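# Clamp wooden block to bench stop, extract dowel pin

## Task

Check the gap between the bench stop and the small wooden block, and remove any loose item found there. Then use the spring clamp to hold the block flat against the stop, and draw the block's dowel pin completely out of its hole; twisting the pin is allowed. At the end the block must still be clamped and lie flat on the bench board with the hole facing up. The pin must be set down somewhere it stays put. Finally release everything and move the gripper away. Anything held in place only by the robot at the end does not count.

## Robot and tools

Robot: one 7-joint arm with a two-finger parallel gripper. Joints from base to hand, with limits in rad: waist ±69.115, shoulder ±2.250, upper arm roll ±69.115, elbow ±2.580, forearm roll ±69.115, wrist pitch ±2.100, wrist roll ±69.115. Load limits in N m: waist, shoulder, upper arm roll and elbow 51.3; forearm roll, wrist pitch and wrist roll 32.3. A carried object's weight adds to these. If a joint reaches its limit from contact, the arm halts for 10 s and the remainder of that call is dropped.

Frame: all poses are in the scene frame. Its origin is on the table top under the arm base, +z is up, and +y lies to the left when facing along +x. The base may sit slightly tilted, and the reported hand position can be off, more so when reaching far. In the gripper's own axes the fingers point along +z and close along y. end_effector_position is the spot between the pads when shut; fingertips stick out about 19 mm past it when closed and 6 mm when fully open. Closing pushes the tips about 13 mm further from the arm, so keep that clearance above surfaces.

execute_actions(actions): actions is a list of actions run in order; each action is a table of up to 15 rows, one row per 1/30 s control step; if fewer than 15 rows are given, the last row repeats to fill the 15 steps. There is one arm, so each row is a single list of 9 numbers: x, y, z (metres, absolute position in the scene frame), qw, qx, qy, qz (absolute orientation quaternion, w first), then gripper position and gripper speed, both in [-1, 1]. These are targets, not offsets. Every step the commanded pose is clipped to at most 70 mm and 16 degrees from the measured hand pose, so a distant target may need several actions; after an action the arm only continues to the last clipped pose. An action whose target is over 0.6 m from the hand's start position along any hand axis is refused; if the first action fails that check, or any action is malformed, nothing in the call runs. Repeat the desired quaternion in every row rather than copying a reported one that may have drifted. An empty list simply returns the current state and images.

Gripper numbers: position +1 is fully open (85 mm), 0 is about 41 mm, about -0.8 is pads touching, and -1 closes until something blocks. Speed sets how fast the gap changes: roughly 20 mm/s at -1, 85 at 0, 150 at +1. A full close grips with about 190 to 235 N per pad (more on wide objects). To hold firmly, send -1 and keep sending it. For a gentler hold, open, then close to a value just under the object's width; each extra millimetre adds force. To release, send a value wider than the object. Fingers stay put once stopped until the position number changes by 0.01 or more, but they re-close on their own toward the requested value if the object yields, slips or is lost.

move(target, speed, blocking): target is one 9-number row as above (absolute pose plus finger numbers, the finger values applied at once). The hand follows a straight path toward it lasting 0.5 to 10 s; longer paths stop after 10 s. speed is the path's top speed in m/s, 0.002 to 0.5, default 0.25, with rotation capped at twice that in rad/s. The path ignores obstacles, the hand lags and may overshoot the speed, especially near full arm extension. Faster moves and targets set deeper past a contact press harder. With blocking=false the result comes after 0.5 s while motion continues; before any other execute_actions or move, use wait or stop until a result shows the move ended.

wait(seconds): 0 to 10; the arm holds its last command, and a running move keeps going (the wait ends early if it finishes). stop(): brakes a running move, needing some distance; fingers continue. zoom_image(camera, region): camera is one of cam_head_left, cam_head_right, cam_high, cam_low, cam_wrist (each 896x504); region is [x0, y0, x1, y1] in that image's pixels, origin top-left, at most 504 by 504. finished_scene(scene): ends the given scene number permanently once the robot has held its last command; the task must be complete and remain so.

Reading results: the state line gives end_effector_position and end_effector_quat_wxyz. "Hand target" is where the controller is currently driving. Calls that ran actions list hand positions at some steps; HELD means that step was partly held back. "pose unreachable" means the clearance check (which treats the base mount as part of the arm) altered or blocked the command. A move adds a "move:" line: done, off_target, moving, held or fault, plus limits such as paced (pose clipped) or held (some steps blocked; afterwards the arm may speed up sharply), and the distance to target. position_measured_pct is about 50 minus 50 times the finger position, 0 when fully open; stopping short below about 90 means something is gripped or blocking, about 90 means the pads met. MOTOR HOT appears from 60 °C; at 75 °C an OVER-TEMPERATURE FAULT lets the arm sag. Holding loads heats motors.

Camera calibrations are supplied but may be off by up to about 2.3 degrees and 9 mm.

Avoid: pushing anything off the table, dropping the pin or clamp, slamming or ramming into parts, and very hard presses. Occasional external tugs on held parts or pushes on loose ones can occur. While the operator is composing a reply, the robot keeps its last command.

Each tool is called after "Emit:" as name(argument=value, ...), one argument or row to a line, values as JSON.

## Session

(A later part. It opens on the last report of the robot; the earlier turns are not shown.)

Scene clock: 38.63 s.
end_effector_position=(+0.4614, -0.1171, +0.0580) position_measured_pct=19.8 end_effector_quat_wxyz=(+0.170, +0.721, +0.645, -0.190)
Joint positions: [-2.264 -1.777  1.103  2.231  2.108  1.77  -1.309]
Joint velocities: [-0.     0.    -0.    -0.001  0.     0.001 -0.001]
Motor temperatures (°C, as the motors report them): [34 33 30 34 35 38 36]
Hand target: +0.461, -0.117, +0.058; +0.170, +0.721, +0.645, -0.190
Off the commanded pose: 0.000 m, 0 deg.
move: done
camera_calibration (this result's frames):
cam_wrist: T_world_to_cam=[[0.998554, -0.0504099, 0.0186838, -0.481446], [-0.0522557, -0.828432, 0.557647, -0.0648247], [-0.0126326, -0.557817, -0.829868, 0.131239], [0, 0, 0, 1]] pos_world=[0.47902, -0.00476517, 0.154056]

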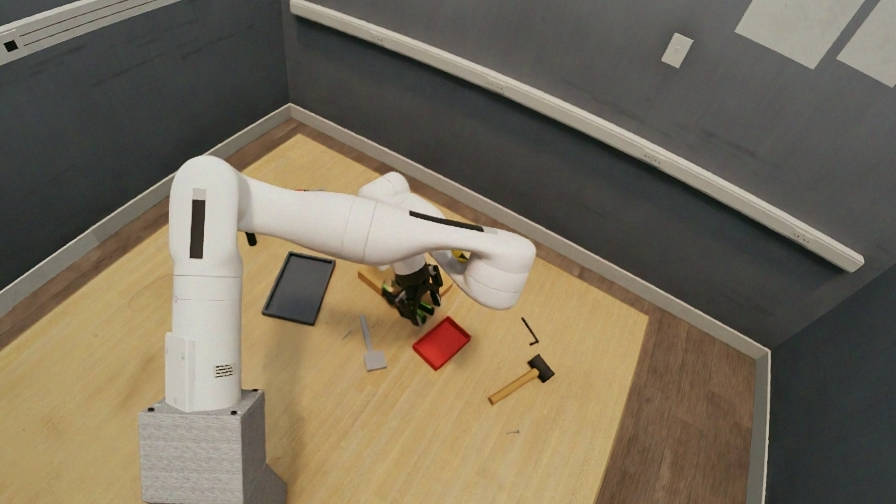

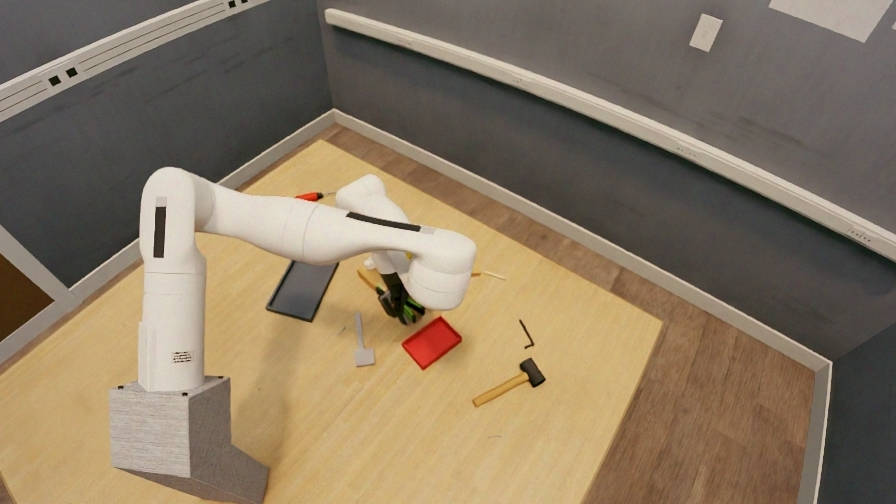

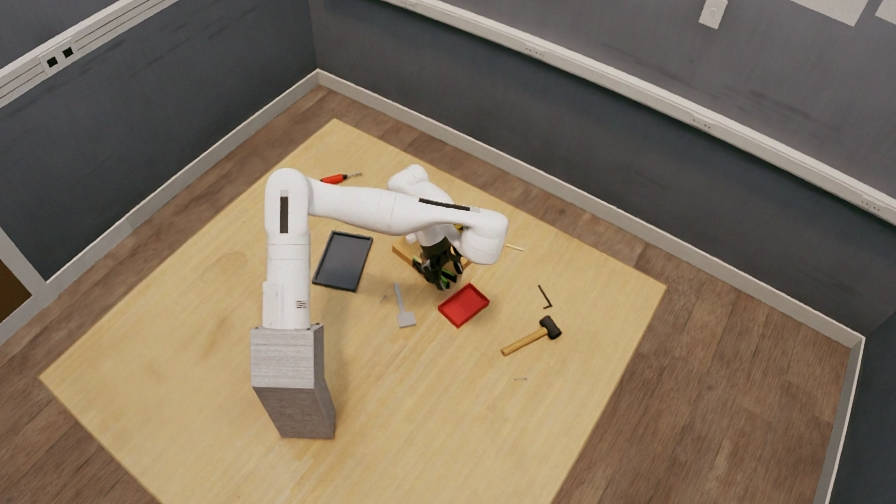

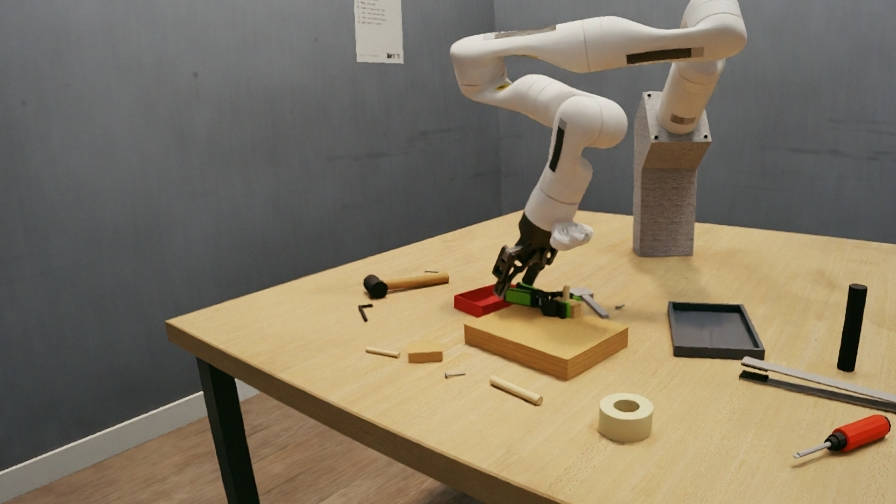

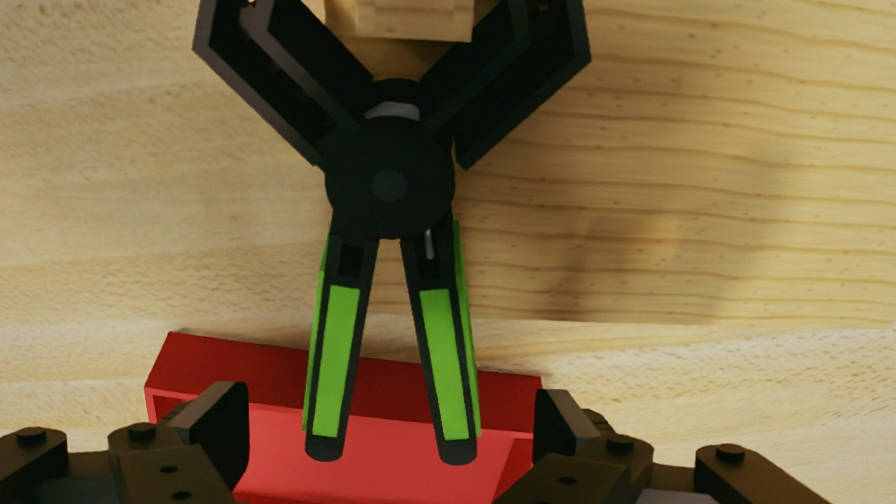

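Emit:
move(
  target=[0.4745,-0.048,0.125,0,0.7455,0.6665,0,0,0],
  speed=0.2,
)

Scene clock: 40.50 s.
end_effector_position=(+0.4746, -0.0480, +0.1247) position_measured_pct=49.6 end_effector_quat_wxyz=(-0.000, +0.745, +0.667, +0.000)
Joint positions: [-2.005 -1.926  0.803  2.238  1.655  1.474 -0.953]
Joint velocities: [ 0.006 -0.007  0.001 -0.    -0.001 -0.003  0.001]
Motor temperatures (°C, as the motors report them): [34 33 30 34 35 38 36]
Hand target: +0.475, -0.048, +0.125; -0.000, +0.745, +0.667, +0.000
Off the commanded pose: 0.000 m, 0 deg.
move: done
camera_calibration (this result's frames):
cam_wrist: T_world_to_cam=[[0.996717, -0.0663712, 0.0463614, -0.495773], [-0.0697773, -0.994649, 0.0761885, 0.0163206], [0.0410566, -0.0791733, -0.996015, 0.243527], [0, 0, 0, 1]] pos_world=[0.485286, 0.00260899, 0.264298]

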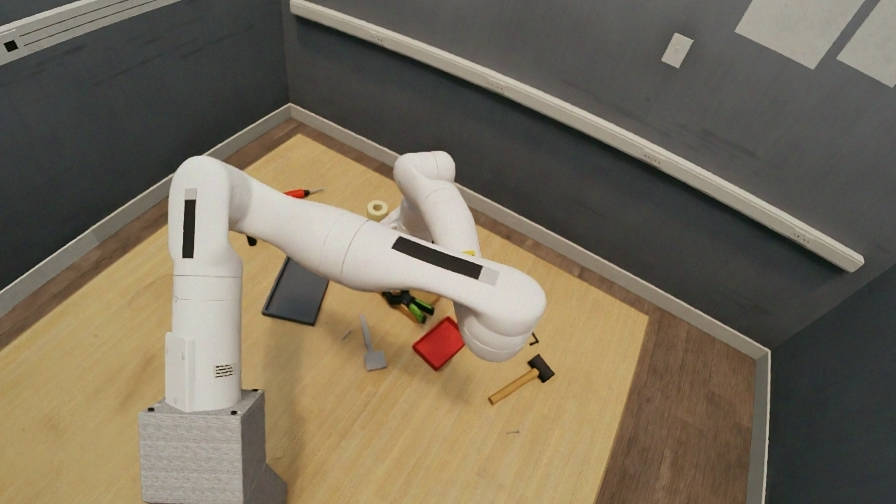

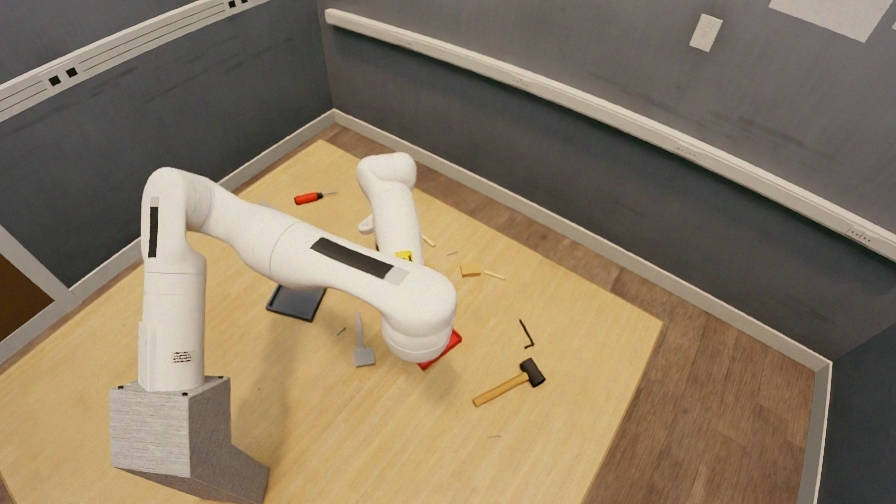

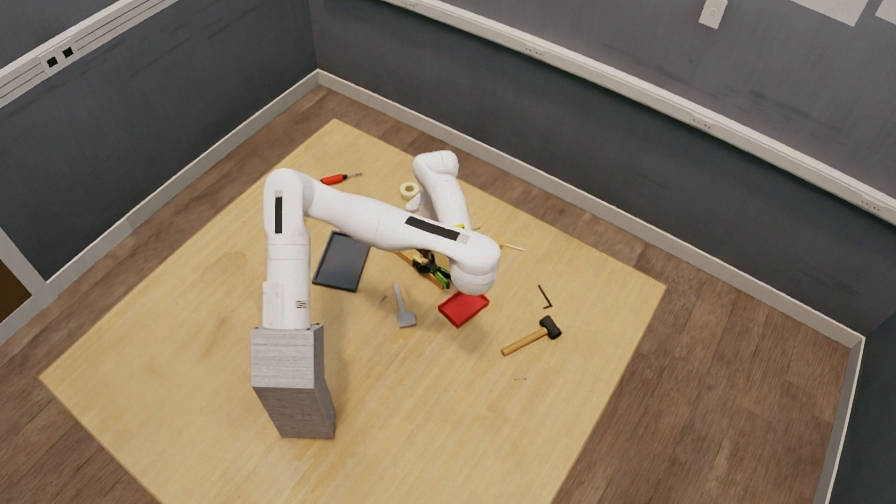

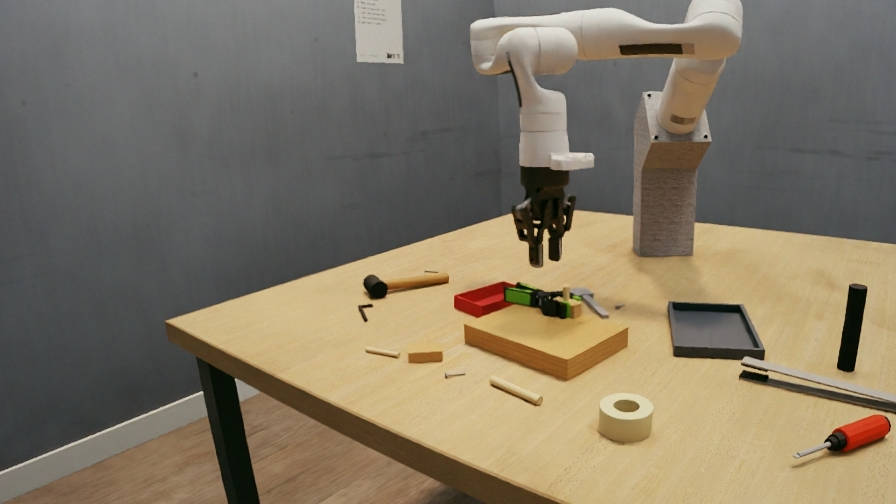

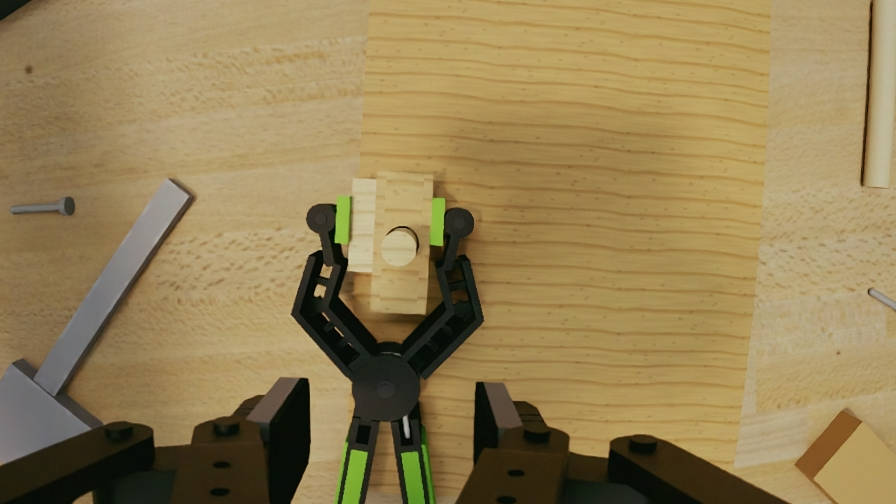

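Emit:
move(
  target=[0.4803,-0.0101,0.10,0,0.7455,0.6665,0,-0.3,0],
  speed=0.12,
)

Emit:
move(
  target=[0.4803,-0.0101,0.079,0,0.7455,0.6665,0,-0.3,0],
  speed=0.06,
)

Scene clock: 41.60 s.
end_effector_position=(+0.4803, -0.0104, +0.1002) position_measured_pct=65.1 end_effector_quat_wxyz=(+0.000, +0.746, +0.666, +0.000)
Joint positions: [-2.118 -1.881  0.823  2.266  1.737  1.473 -1.093]
Joint velocities: [-0.008  0.004  0.001  0.001  0.001 -0.001 -0.   ]
Motor temperatures (°C, as the motors report them): [34 33 30 34 35 38 36]
Hand target: +0.480, -0.010, +0.100; +0.000, +0.746, +0.667, -0.000
Off the commanded pose: 0.000 m, 0 deg.
move: done
camera_calibration (this result's frames):
cam_wrist: T_world_to_cam=[[0.996552, -0.0683219, 0.0470676, -0.497854], [-0.0718405, -0.99439, 0.0776388, 0.0567593], [0.0414992, -0.0807525, -0.99587, 0.221577], [0, 0, 0, 1]] pos_world=[0.49102, 0.0403194, 0.239688]

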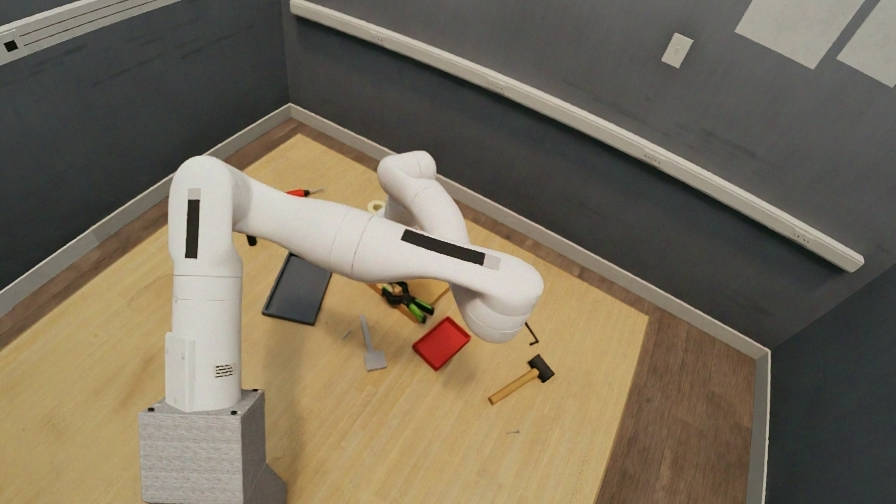

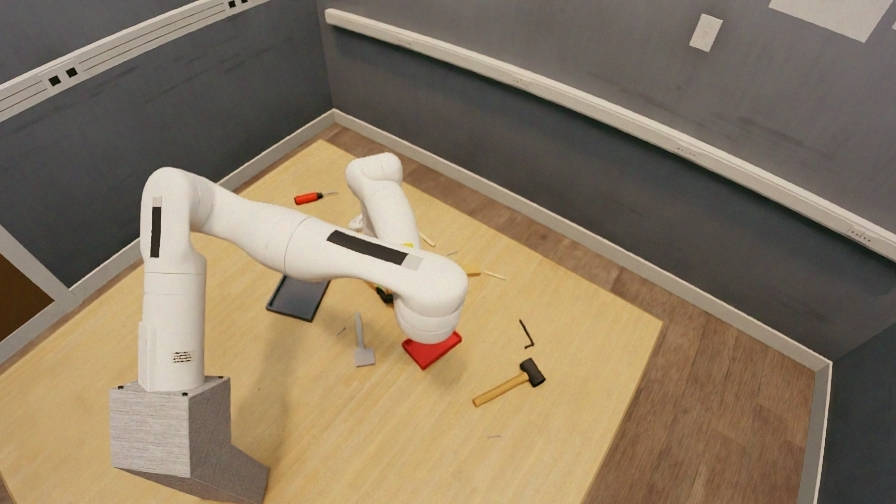

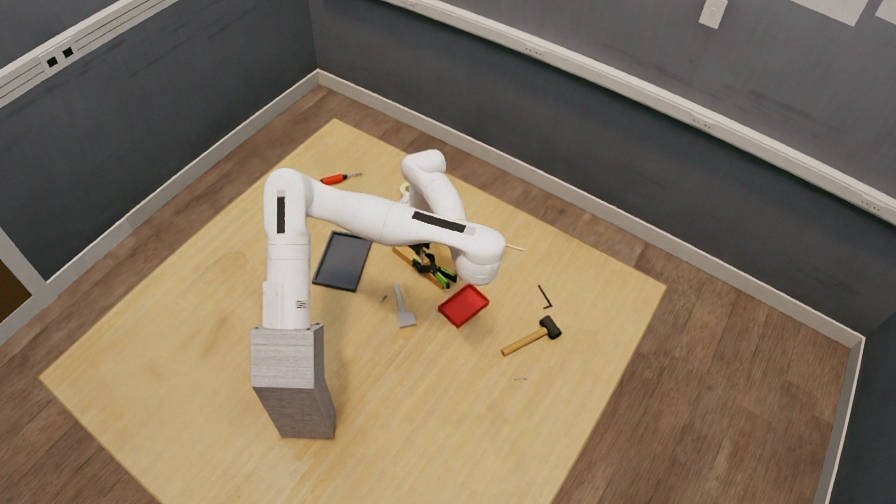

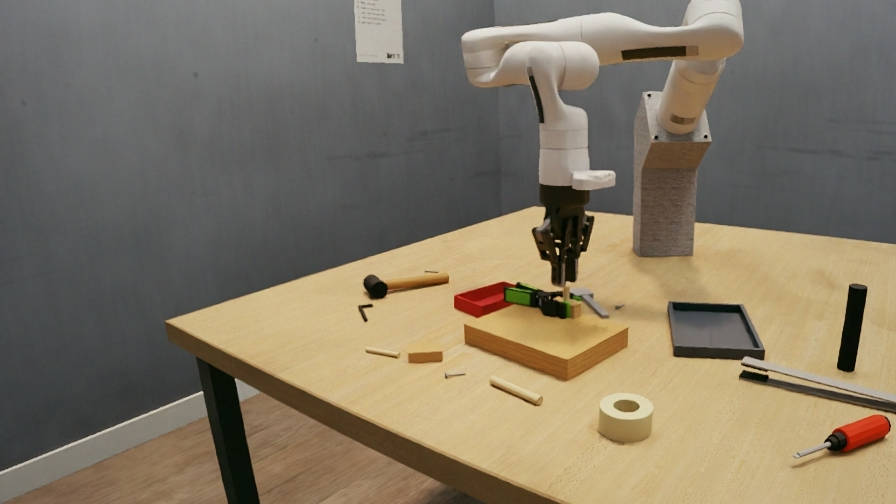

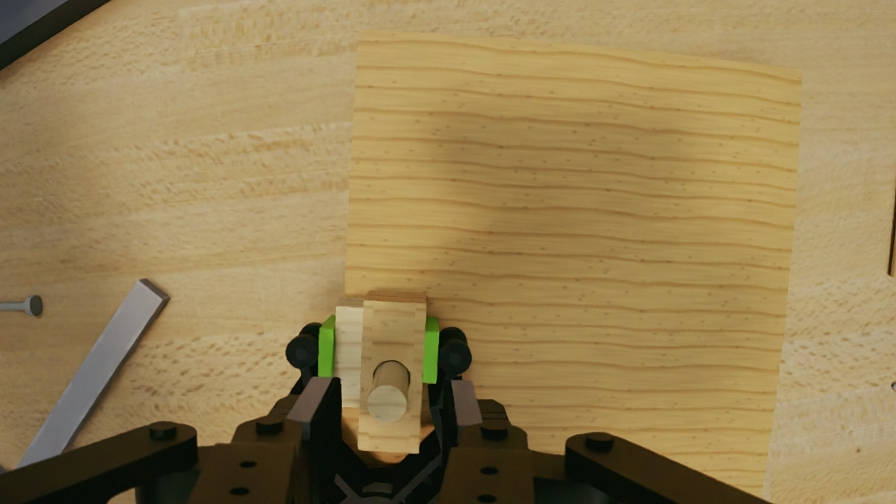

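Scene clock: 42.33 s.
end_effector_position=(+0.4803, -0.0102, +0.0791) position_measured_pct=65.1 end_effector_quat_wxyz=(+0.000, +0.745, +0.667, -0.000)
Joint positions: [-2.152 -1.907  0.859  2.248  1.797  1.461 -1.084]
Joint velocities: [-0.002  0.     0.002  0.    -0.001 -0.001 -0.001]
Motor temperatures (°C, as the motors report them): [34 33 30 34 35 38 36]
Hand target: +0.480, -0.010, +0.079; +0.000, +0.745, +0.667, -0.000
Off the commanded pose: 0.000 m, 0 deg.
move: done
camera_calibration (this result's frames):
cam_wrist: T_world_to_cam=[[0.996646, -0.0673385, 0.0465084, -0.496759], [-0.0708098, -0.994472, 0.0775357, 0.0581284], [0.0410302, -0.0805689, -0.995904, 0.200808], [0, 0, 0, 1]] pos_world=[0.49097, 0.0405349, 0.218582]

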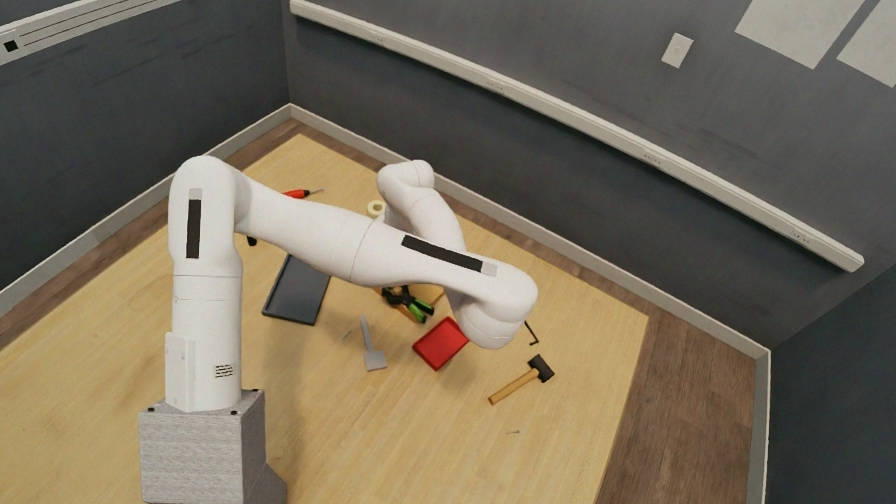

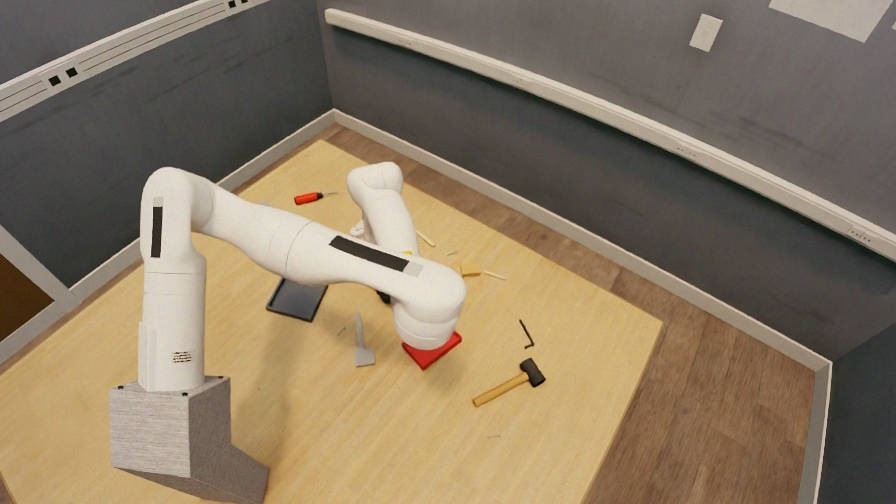

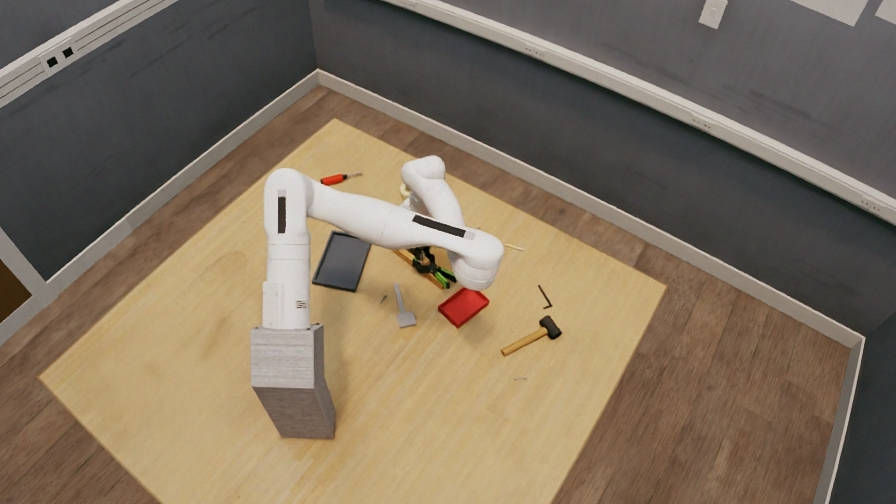

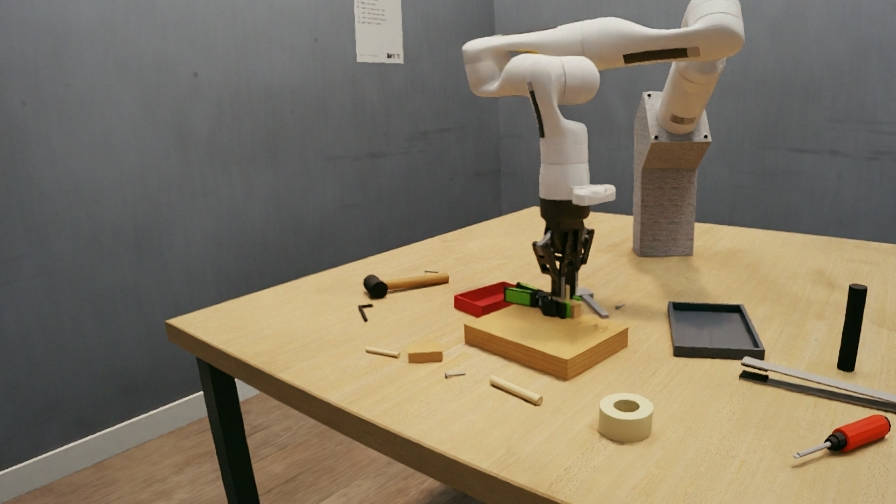

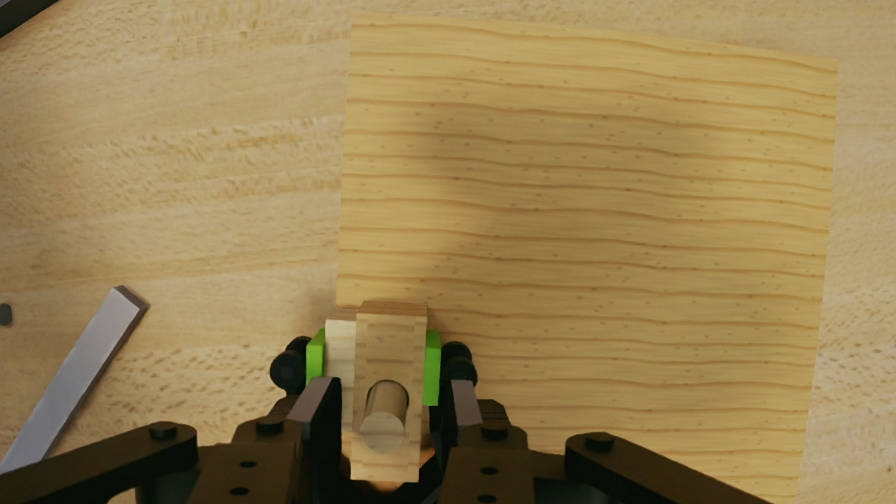

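Emit:
execute_actions(
  actions=[
    [[0.4803,-0.0101,0.079,0,0.7455,0.6665,0,-1,0]],
    [[0.4803,-0.0101,0.079,0,0.7455,0.6665,0,-1,0]],
  ],
)

Scene clock: 44.07 s.
end_effector_position=(+0.4796, -0.0100, +0.0792) position_measured_pct=85.7 end_effector_quat_wxyz=(-0.000, +0.745, +0.667, -0.000)
Joint positions: [-2.152 -1.907  0.858  2.249  1.796  1.462 -1.083]
Joint velocities: [-0.001 -0.002 -0.001  0.    -0.     0.001 -0.001]
Motor temperatures (°C, as the motors report them): [34 33 30 34 35 38 36]
Hand target: +0.480, -0.010, +0.079; -0.000, +0.746, +0.667, -0.000
Off the commanded pose: 0.001 m, 0 deg.
Step readings (end_effector_position; steps 1 to 15: 1st action; 16 to 30: 2nd action):
0: (+0.4802, -0.0101, +0.0789)
1: (+0.4802, -0.0101, +0.0790)
2: (+0.4802, -0.0101, +0.0790)
4: (+0.4803, -0.0101, +0.0790)
8: (+0.4796, -0.0100, +0.0790)
15: (+0.4796, -0.0100, +0.0792)
16: (+0.4796, -0.0100, +0.0792)
17: (+0.4796, -0.0100, +0.0792)
19: (+0.4796, -0.0100, +0.0792)
23: (+0.4796, -0.0100, +0.0792)
30: end_effector_position above
camera_calibration (this result's frames):
cam_wrist: T_world_to_cam=[[0.996739, -0.0669041, 0.0451157, -0.496034], [-0.0702456, -0.994548, 0.077073, 0.058043], [0.0397132, -0.0799908, -0.996004, 0.201602], [0, 0, 0, 1]] pos_world=[0.490487, 0.0406662, 0.218702]

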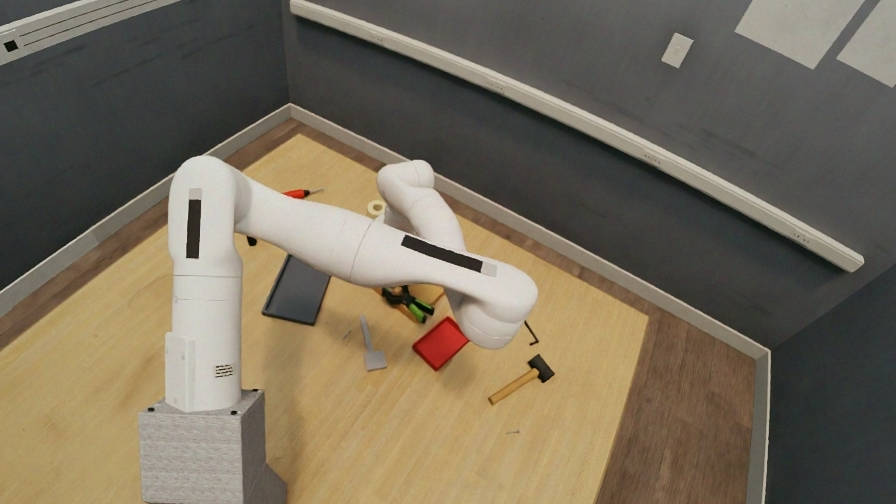

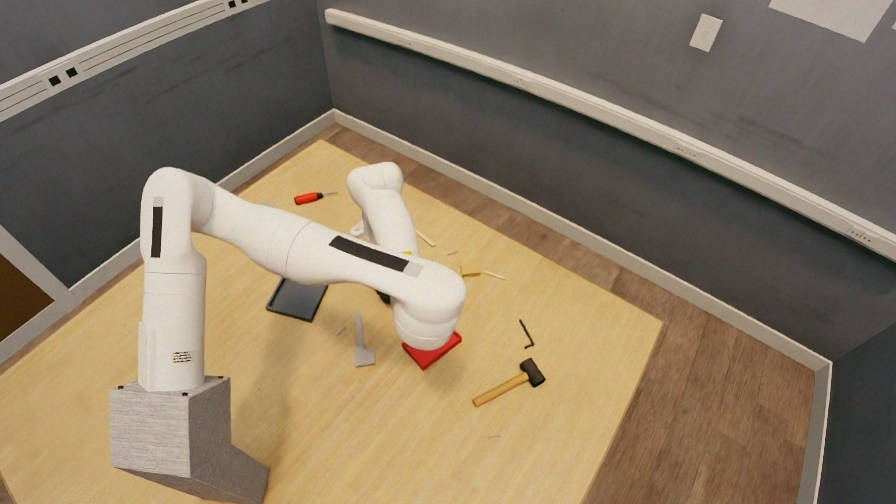

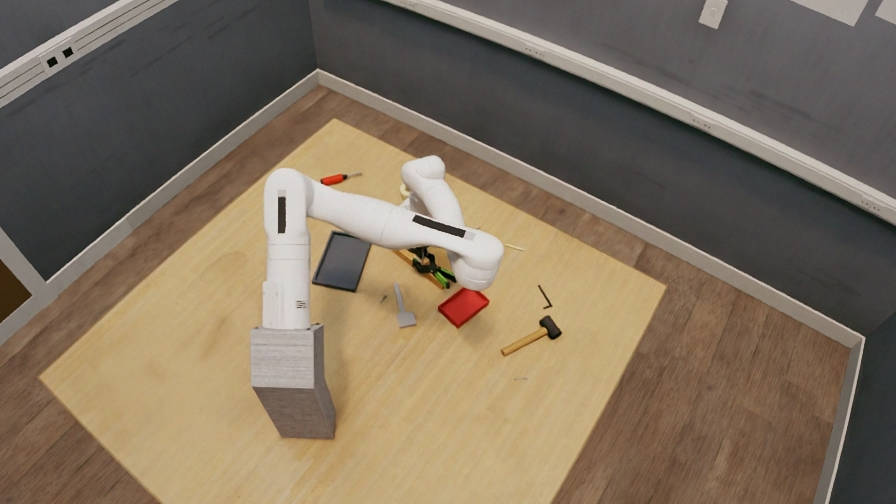

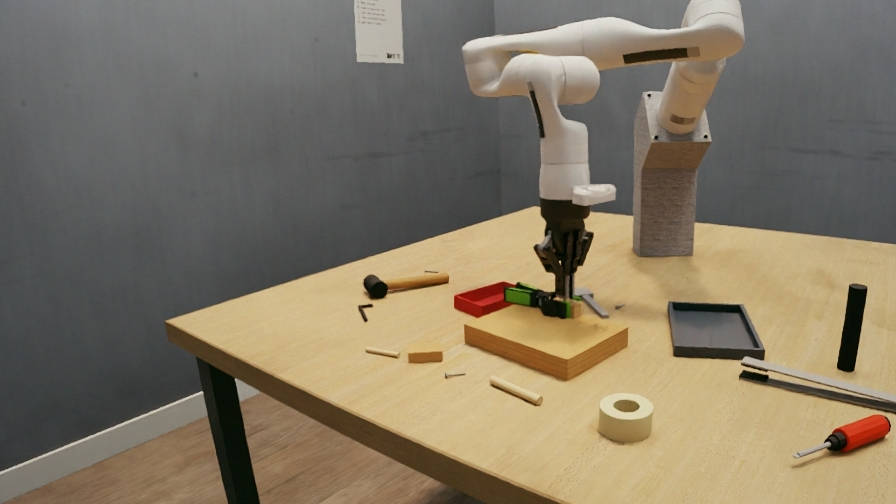

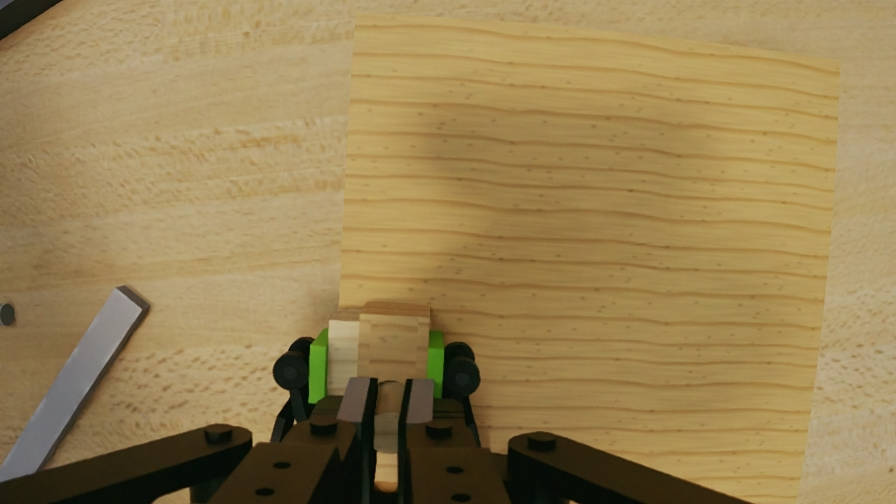

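Emit:
move(
  target=[0.4797,-0.0100,0.084,0,0.9984,-0.0558,0,-1,0],
  speed=0.3,
)

Scene clock: 47.20 s.
end_effector_position=(+0.4782, -0.0092, +0.0832) position_measured_pct=85.7 end_effector_quat_wxyz=(-0.001, +0.998, -0.055, -0.002)
Joint positions: [-2.246 -2.005  0.687  2.251  1.808  1.644 -2.605]
Joint velocities: [ 0.     0.001  0.     0.     0.001  0.    -0.   ]
Motor temperatures (°C, as the motors report them): [34 33 30 34 35 38 36]
Hand target: +0.479, -0.010, +0.084; -0.000, +0.998, -0.056, -0.000
Off the commanded pose: 0.002 m, 0 deg.
move: done
camera_calibration (this result's frames):
cam_wrist: T_world_to_cam=[[-0.0665116, -0.996778, 0.0448414, 0.00520792], [-0.994254, 0.069987, 0.0809976, 0.509818], [-0.0838749, -0.0391964, -0.995705, 0.265241], [0, 0, 0, 1]] pos_world=[0.529482, -0.020093, 0.222574]

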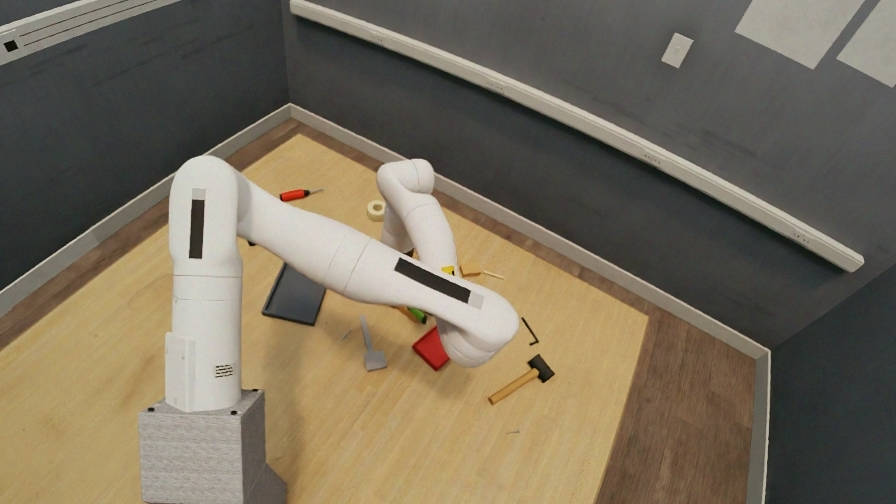

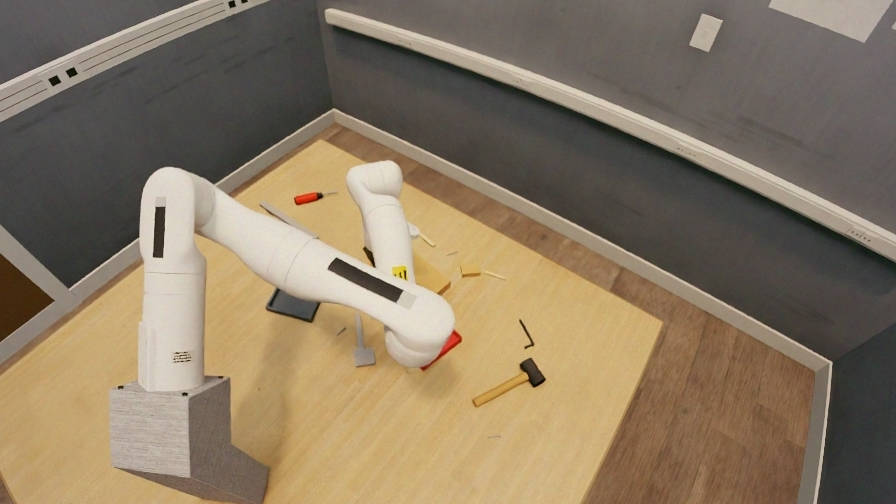

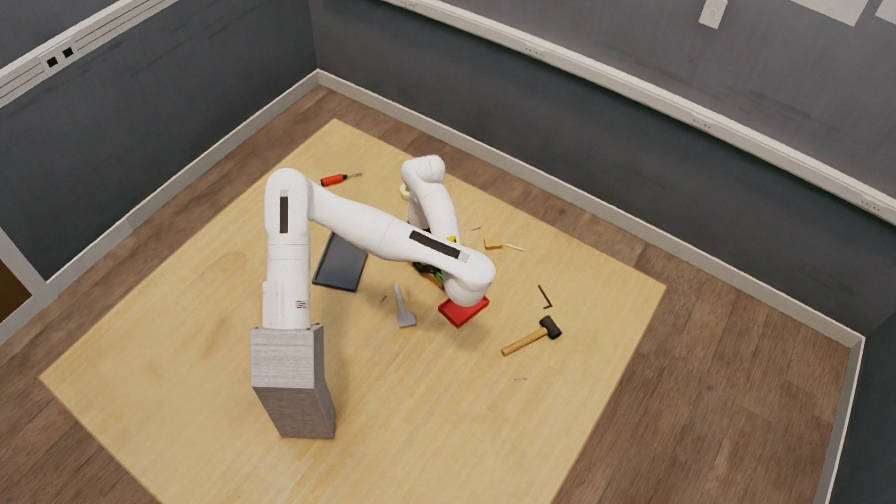

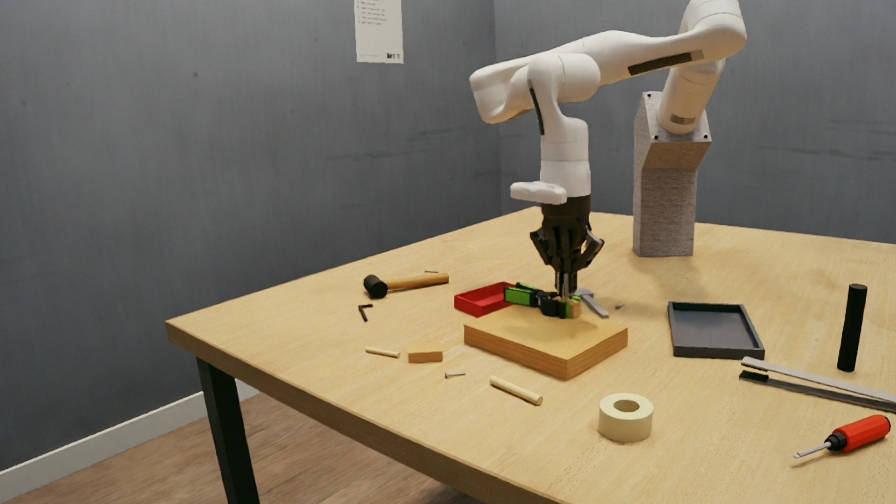

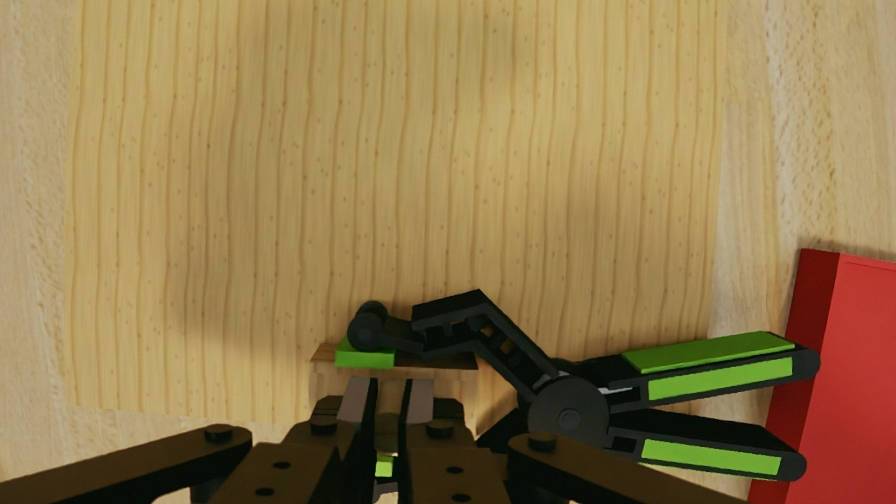

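Emit:
move(
  target=[0.4797,-0.0100,0.093,0,0.7455,0.6665,0,-1,0],
  speed=0.3,
)

Emit:
zoom_image(
  camera="cam_low",
  region=[480,240,660,340],
)

Scene clock: 50.43 s.
end_effector_position=(+0.4801, -0.0104, +0.0931) position_measured_pct=85.7 end_effector_quat_wxyz=(+0.001, +0.746, +0.666, +0.000)
Joint positions: [-2.135 -1.897  0.826  2.261  1.76   1.481 -1.088]
Joint velocities: [ 0.     0.002 -0.001  0.002 -0.001 -0.     0.002]
Motor temperatures (°C, as the motors report them): [34 33 30 34 35 38 36]
Hand target: +0.480, -0.010, +0.093; +0.000, +0.745, +0.667, +0.000
Off the commanded pose: 0.001 m, 0 deg.
move: done
camera_calibration (this result's frames):
cam_wrist: T_world_to_cam=[[0.996578, -0.0677142, 0.0473974, -0.497306], [-0.0712675, -0.994419, 0.0777956, 0.0570425], [0.041865, -0.0809073, -0.995842, 0.214342], [0, 0, 0, 1]] pos_world=[0.490696, 0.0403913, 0.232584]

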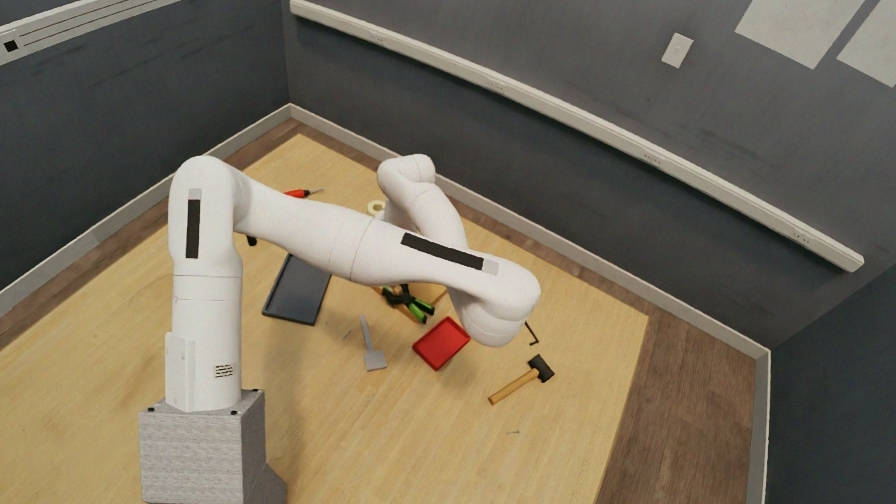

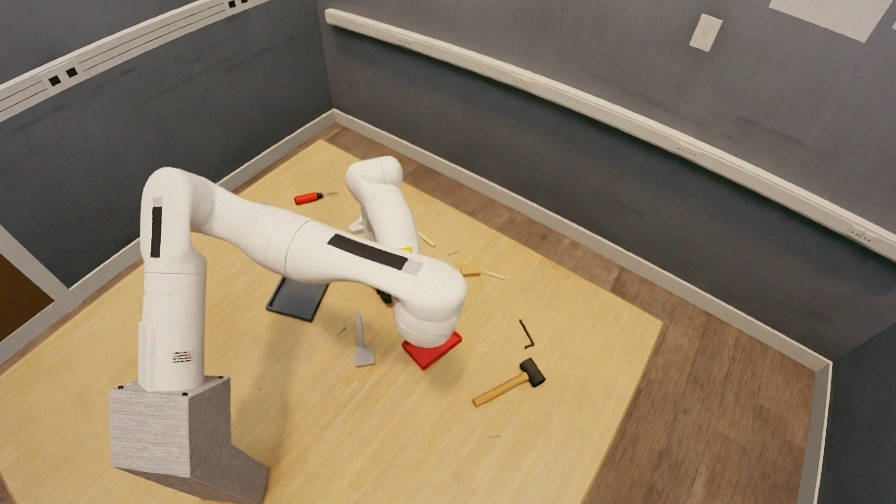

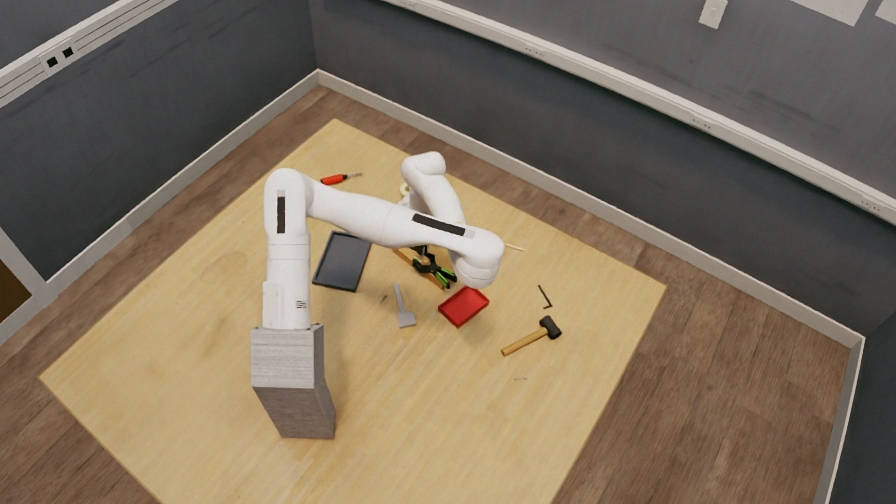

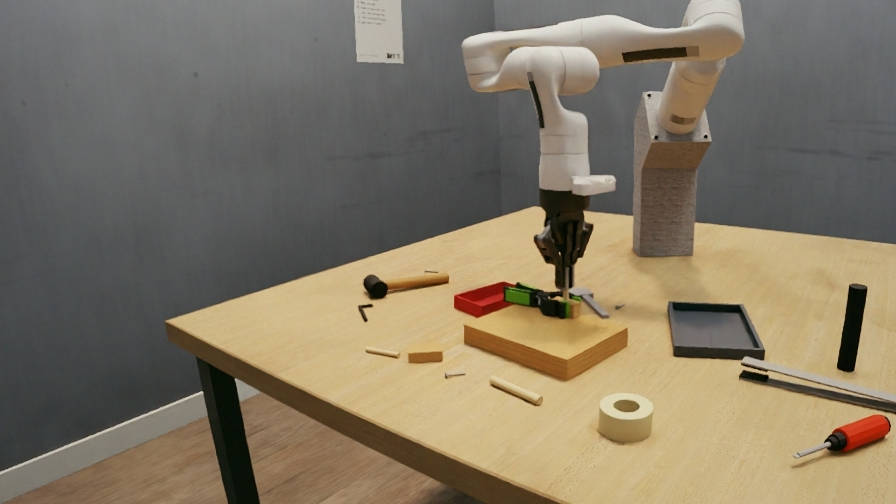

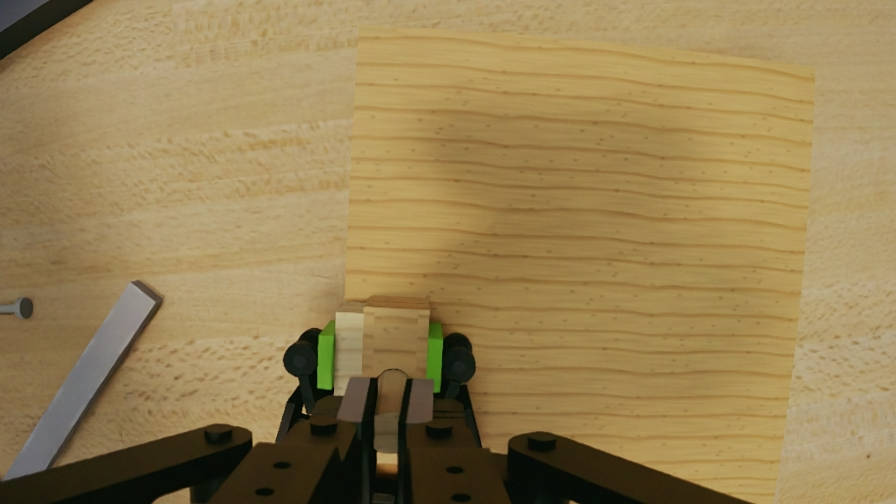

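Region (480, 240, 660, 340) of cam_low's 896x504 image, scaled by 2.800, with more detail than that image has.

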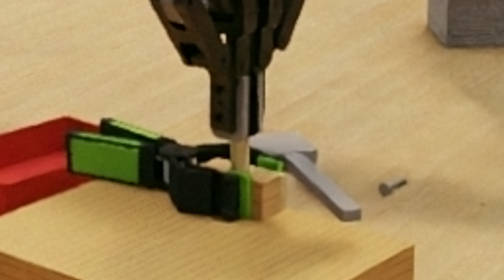

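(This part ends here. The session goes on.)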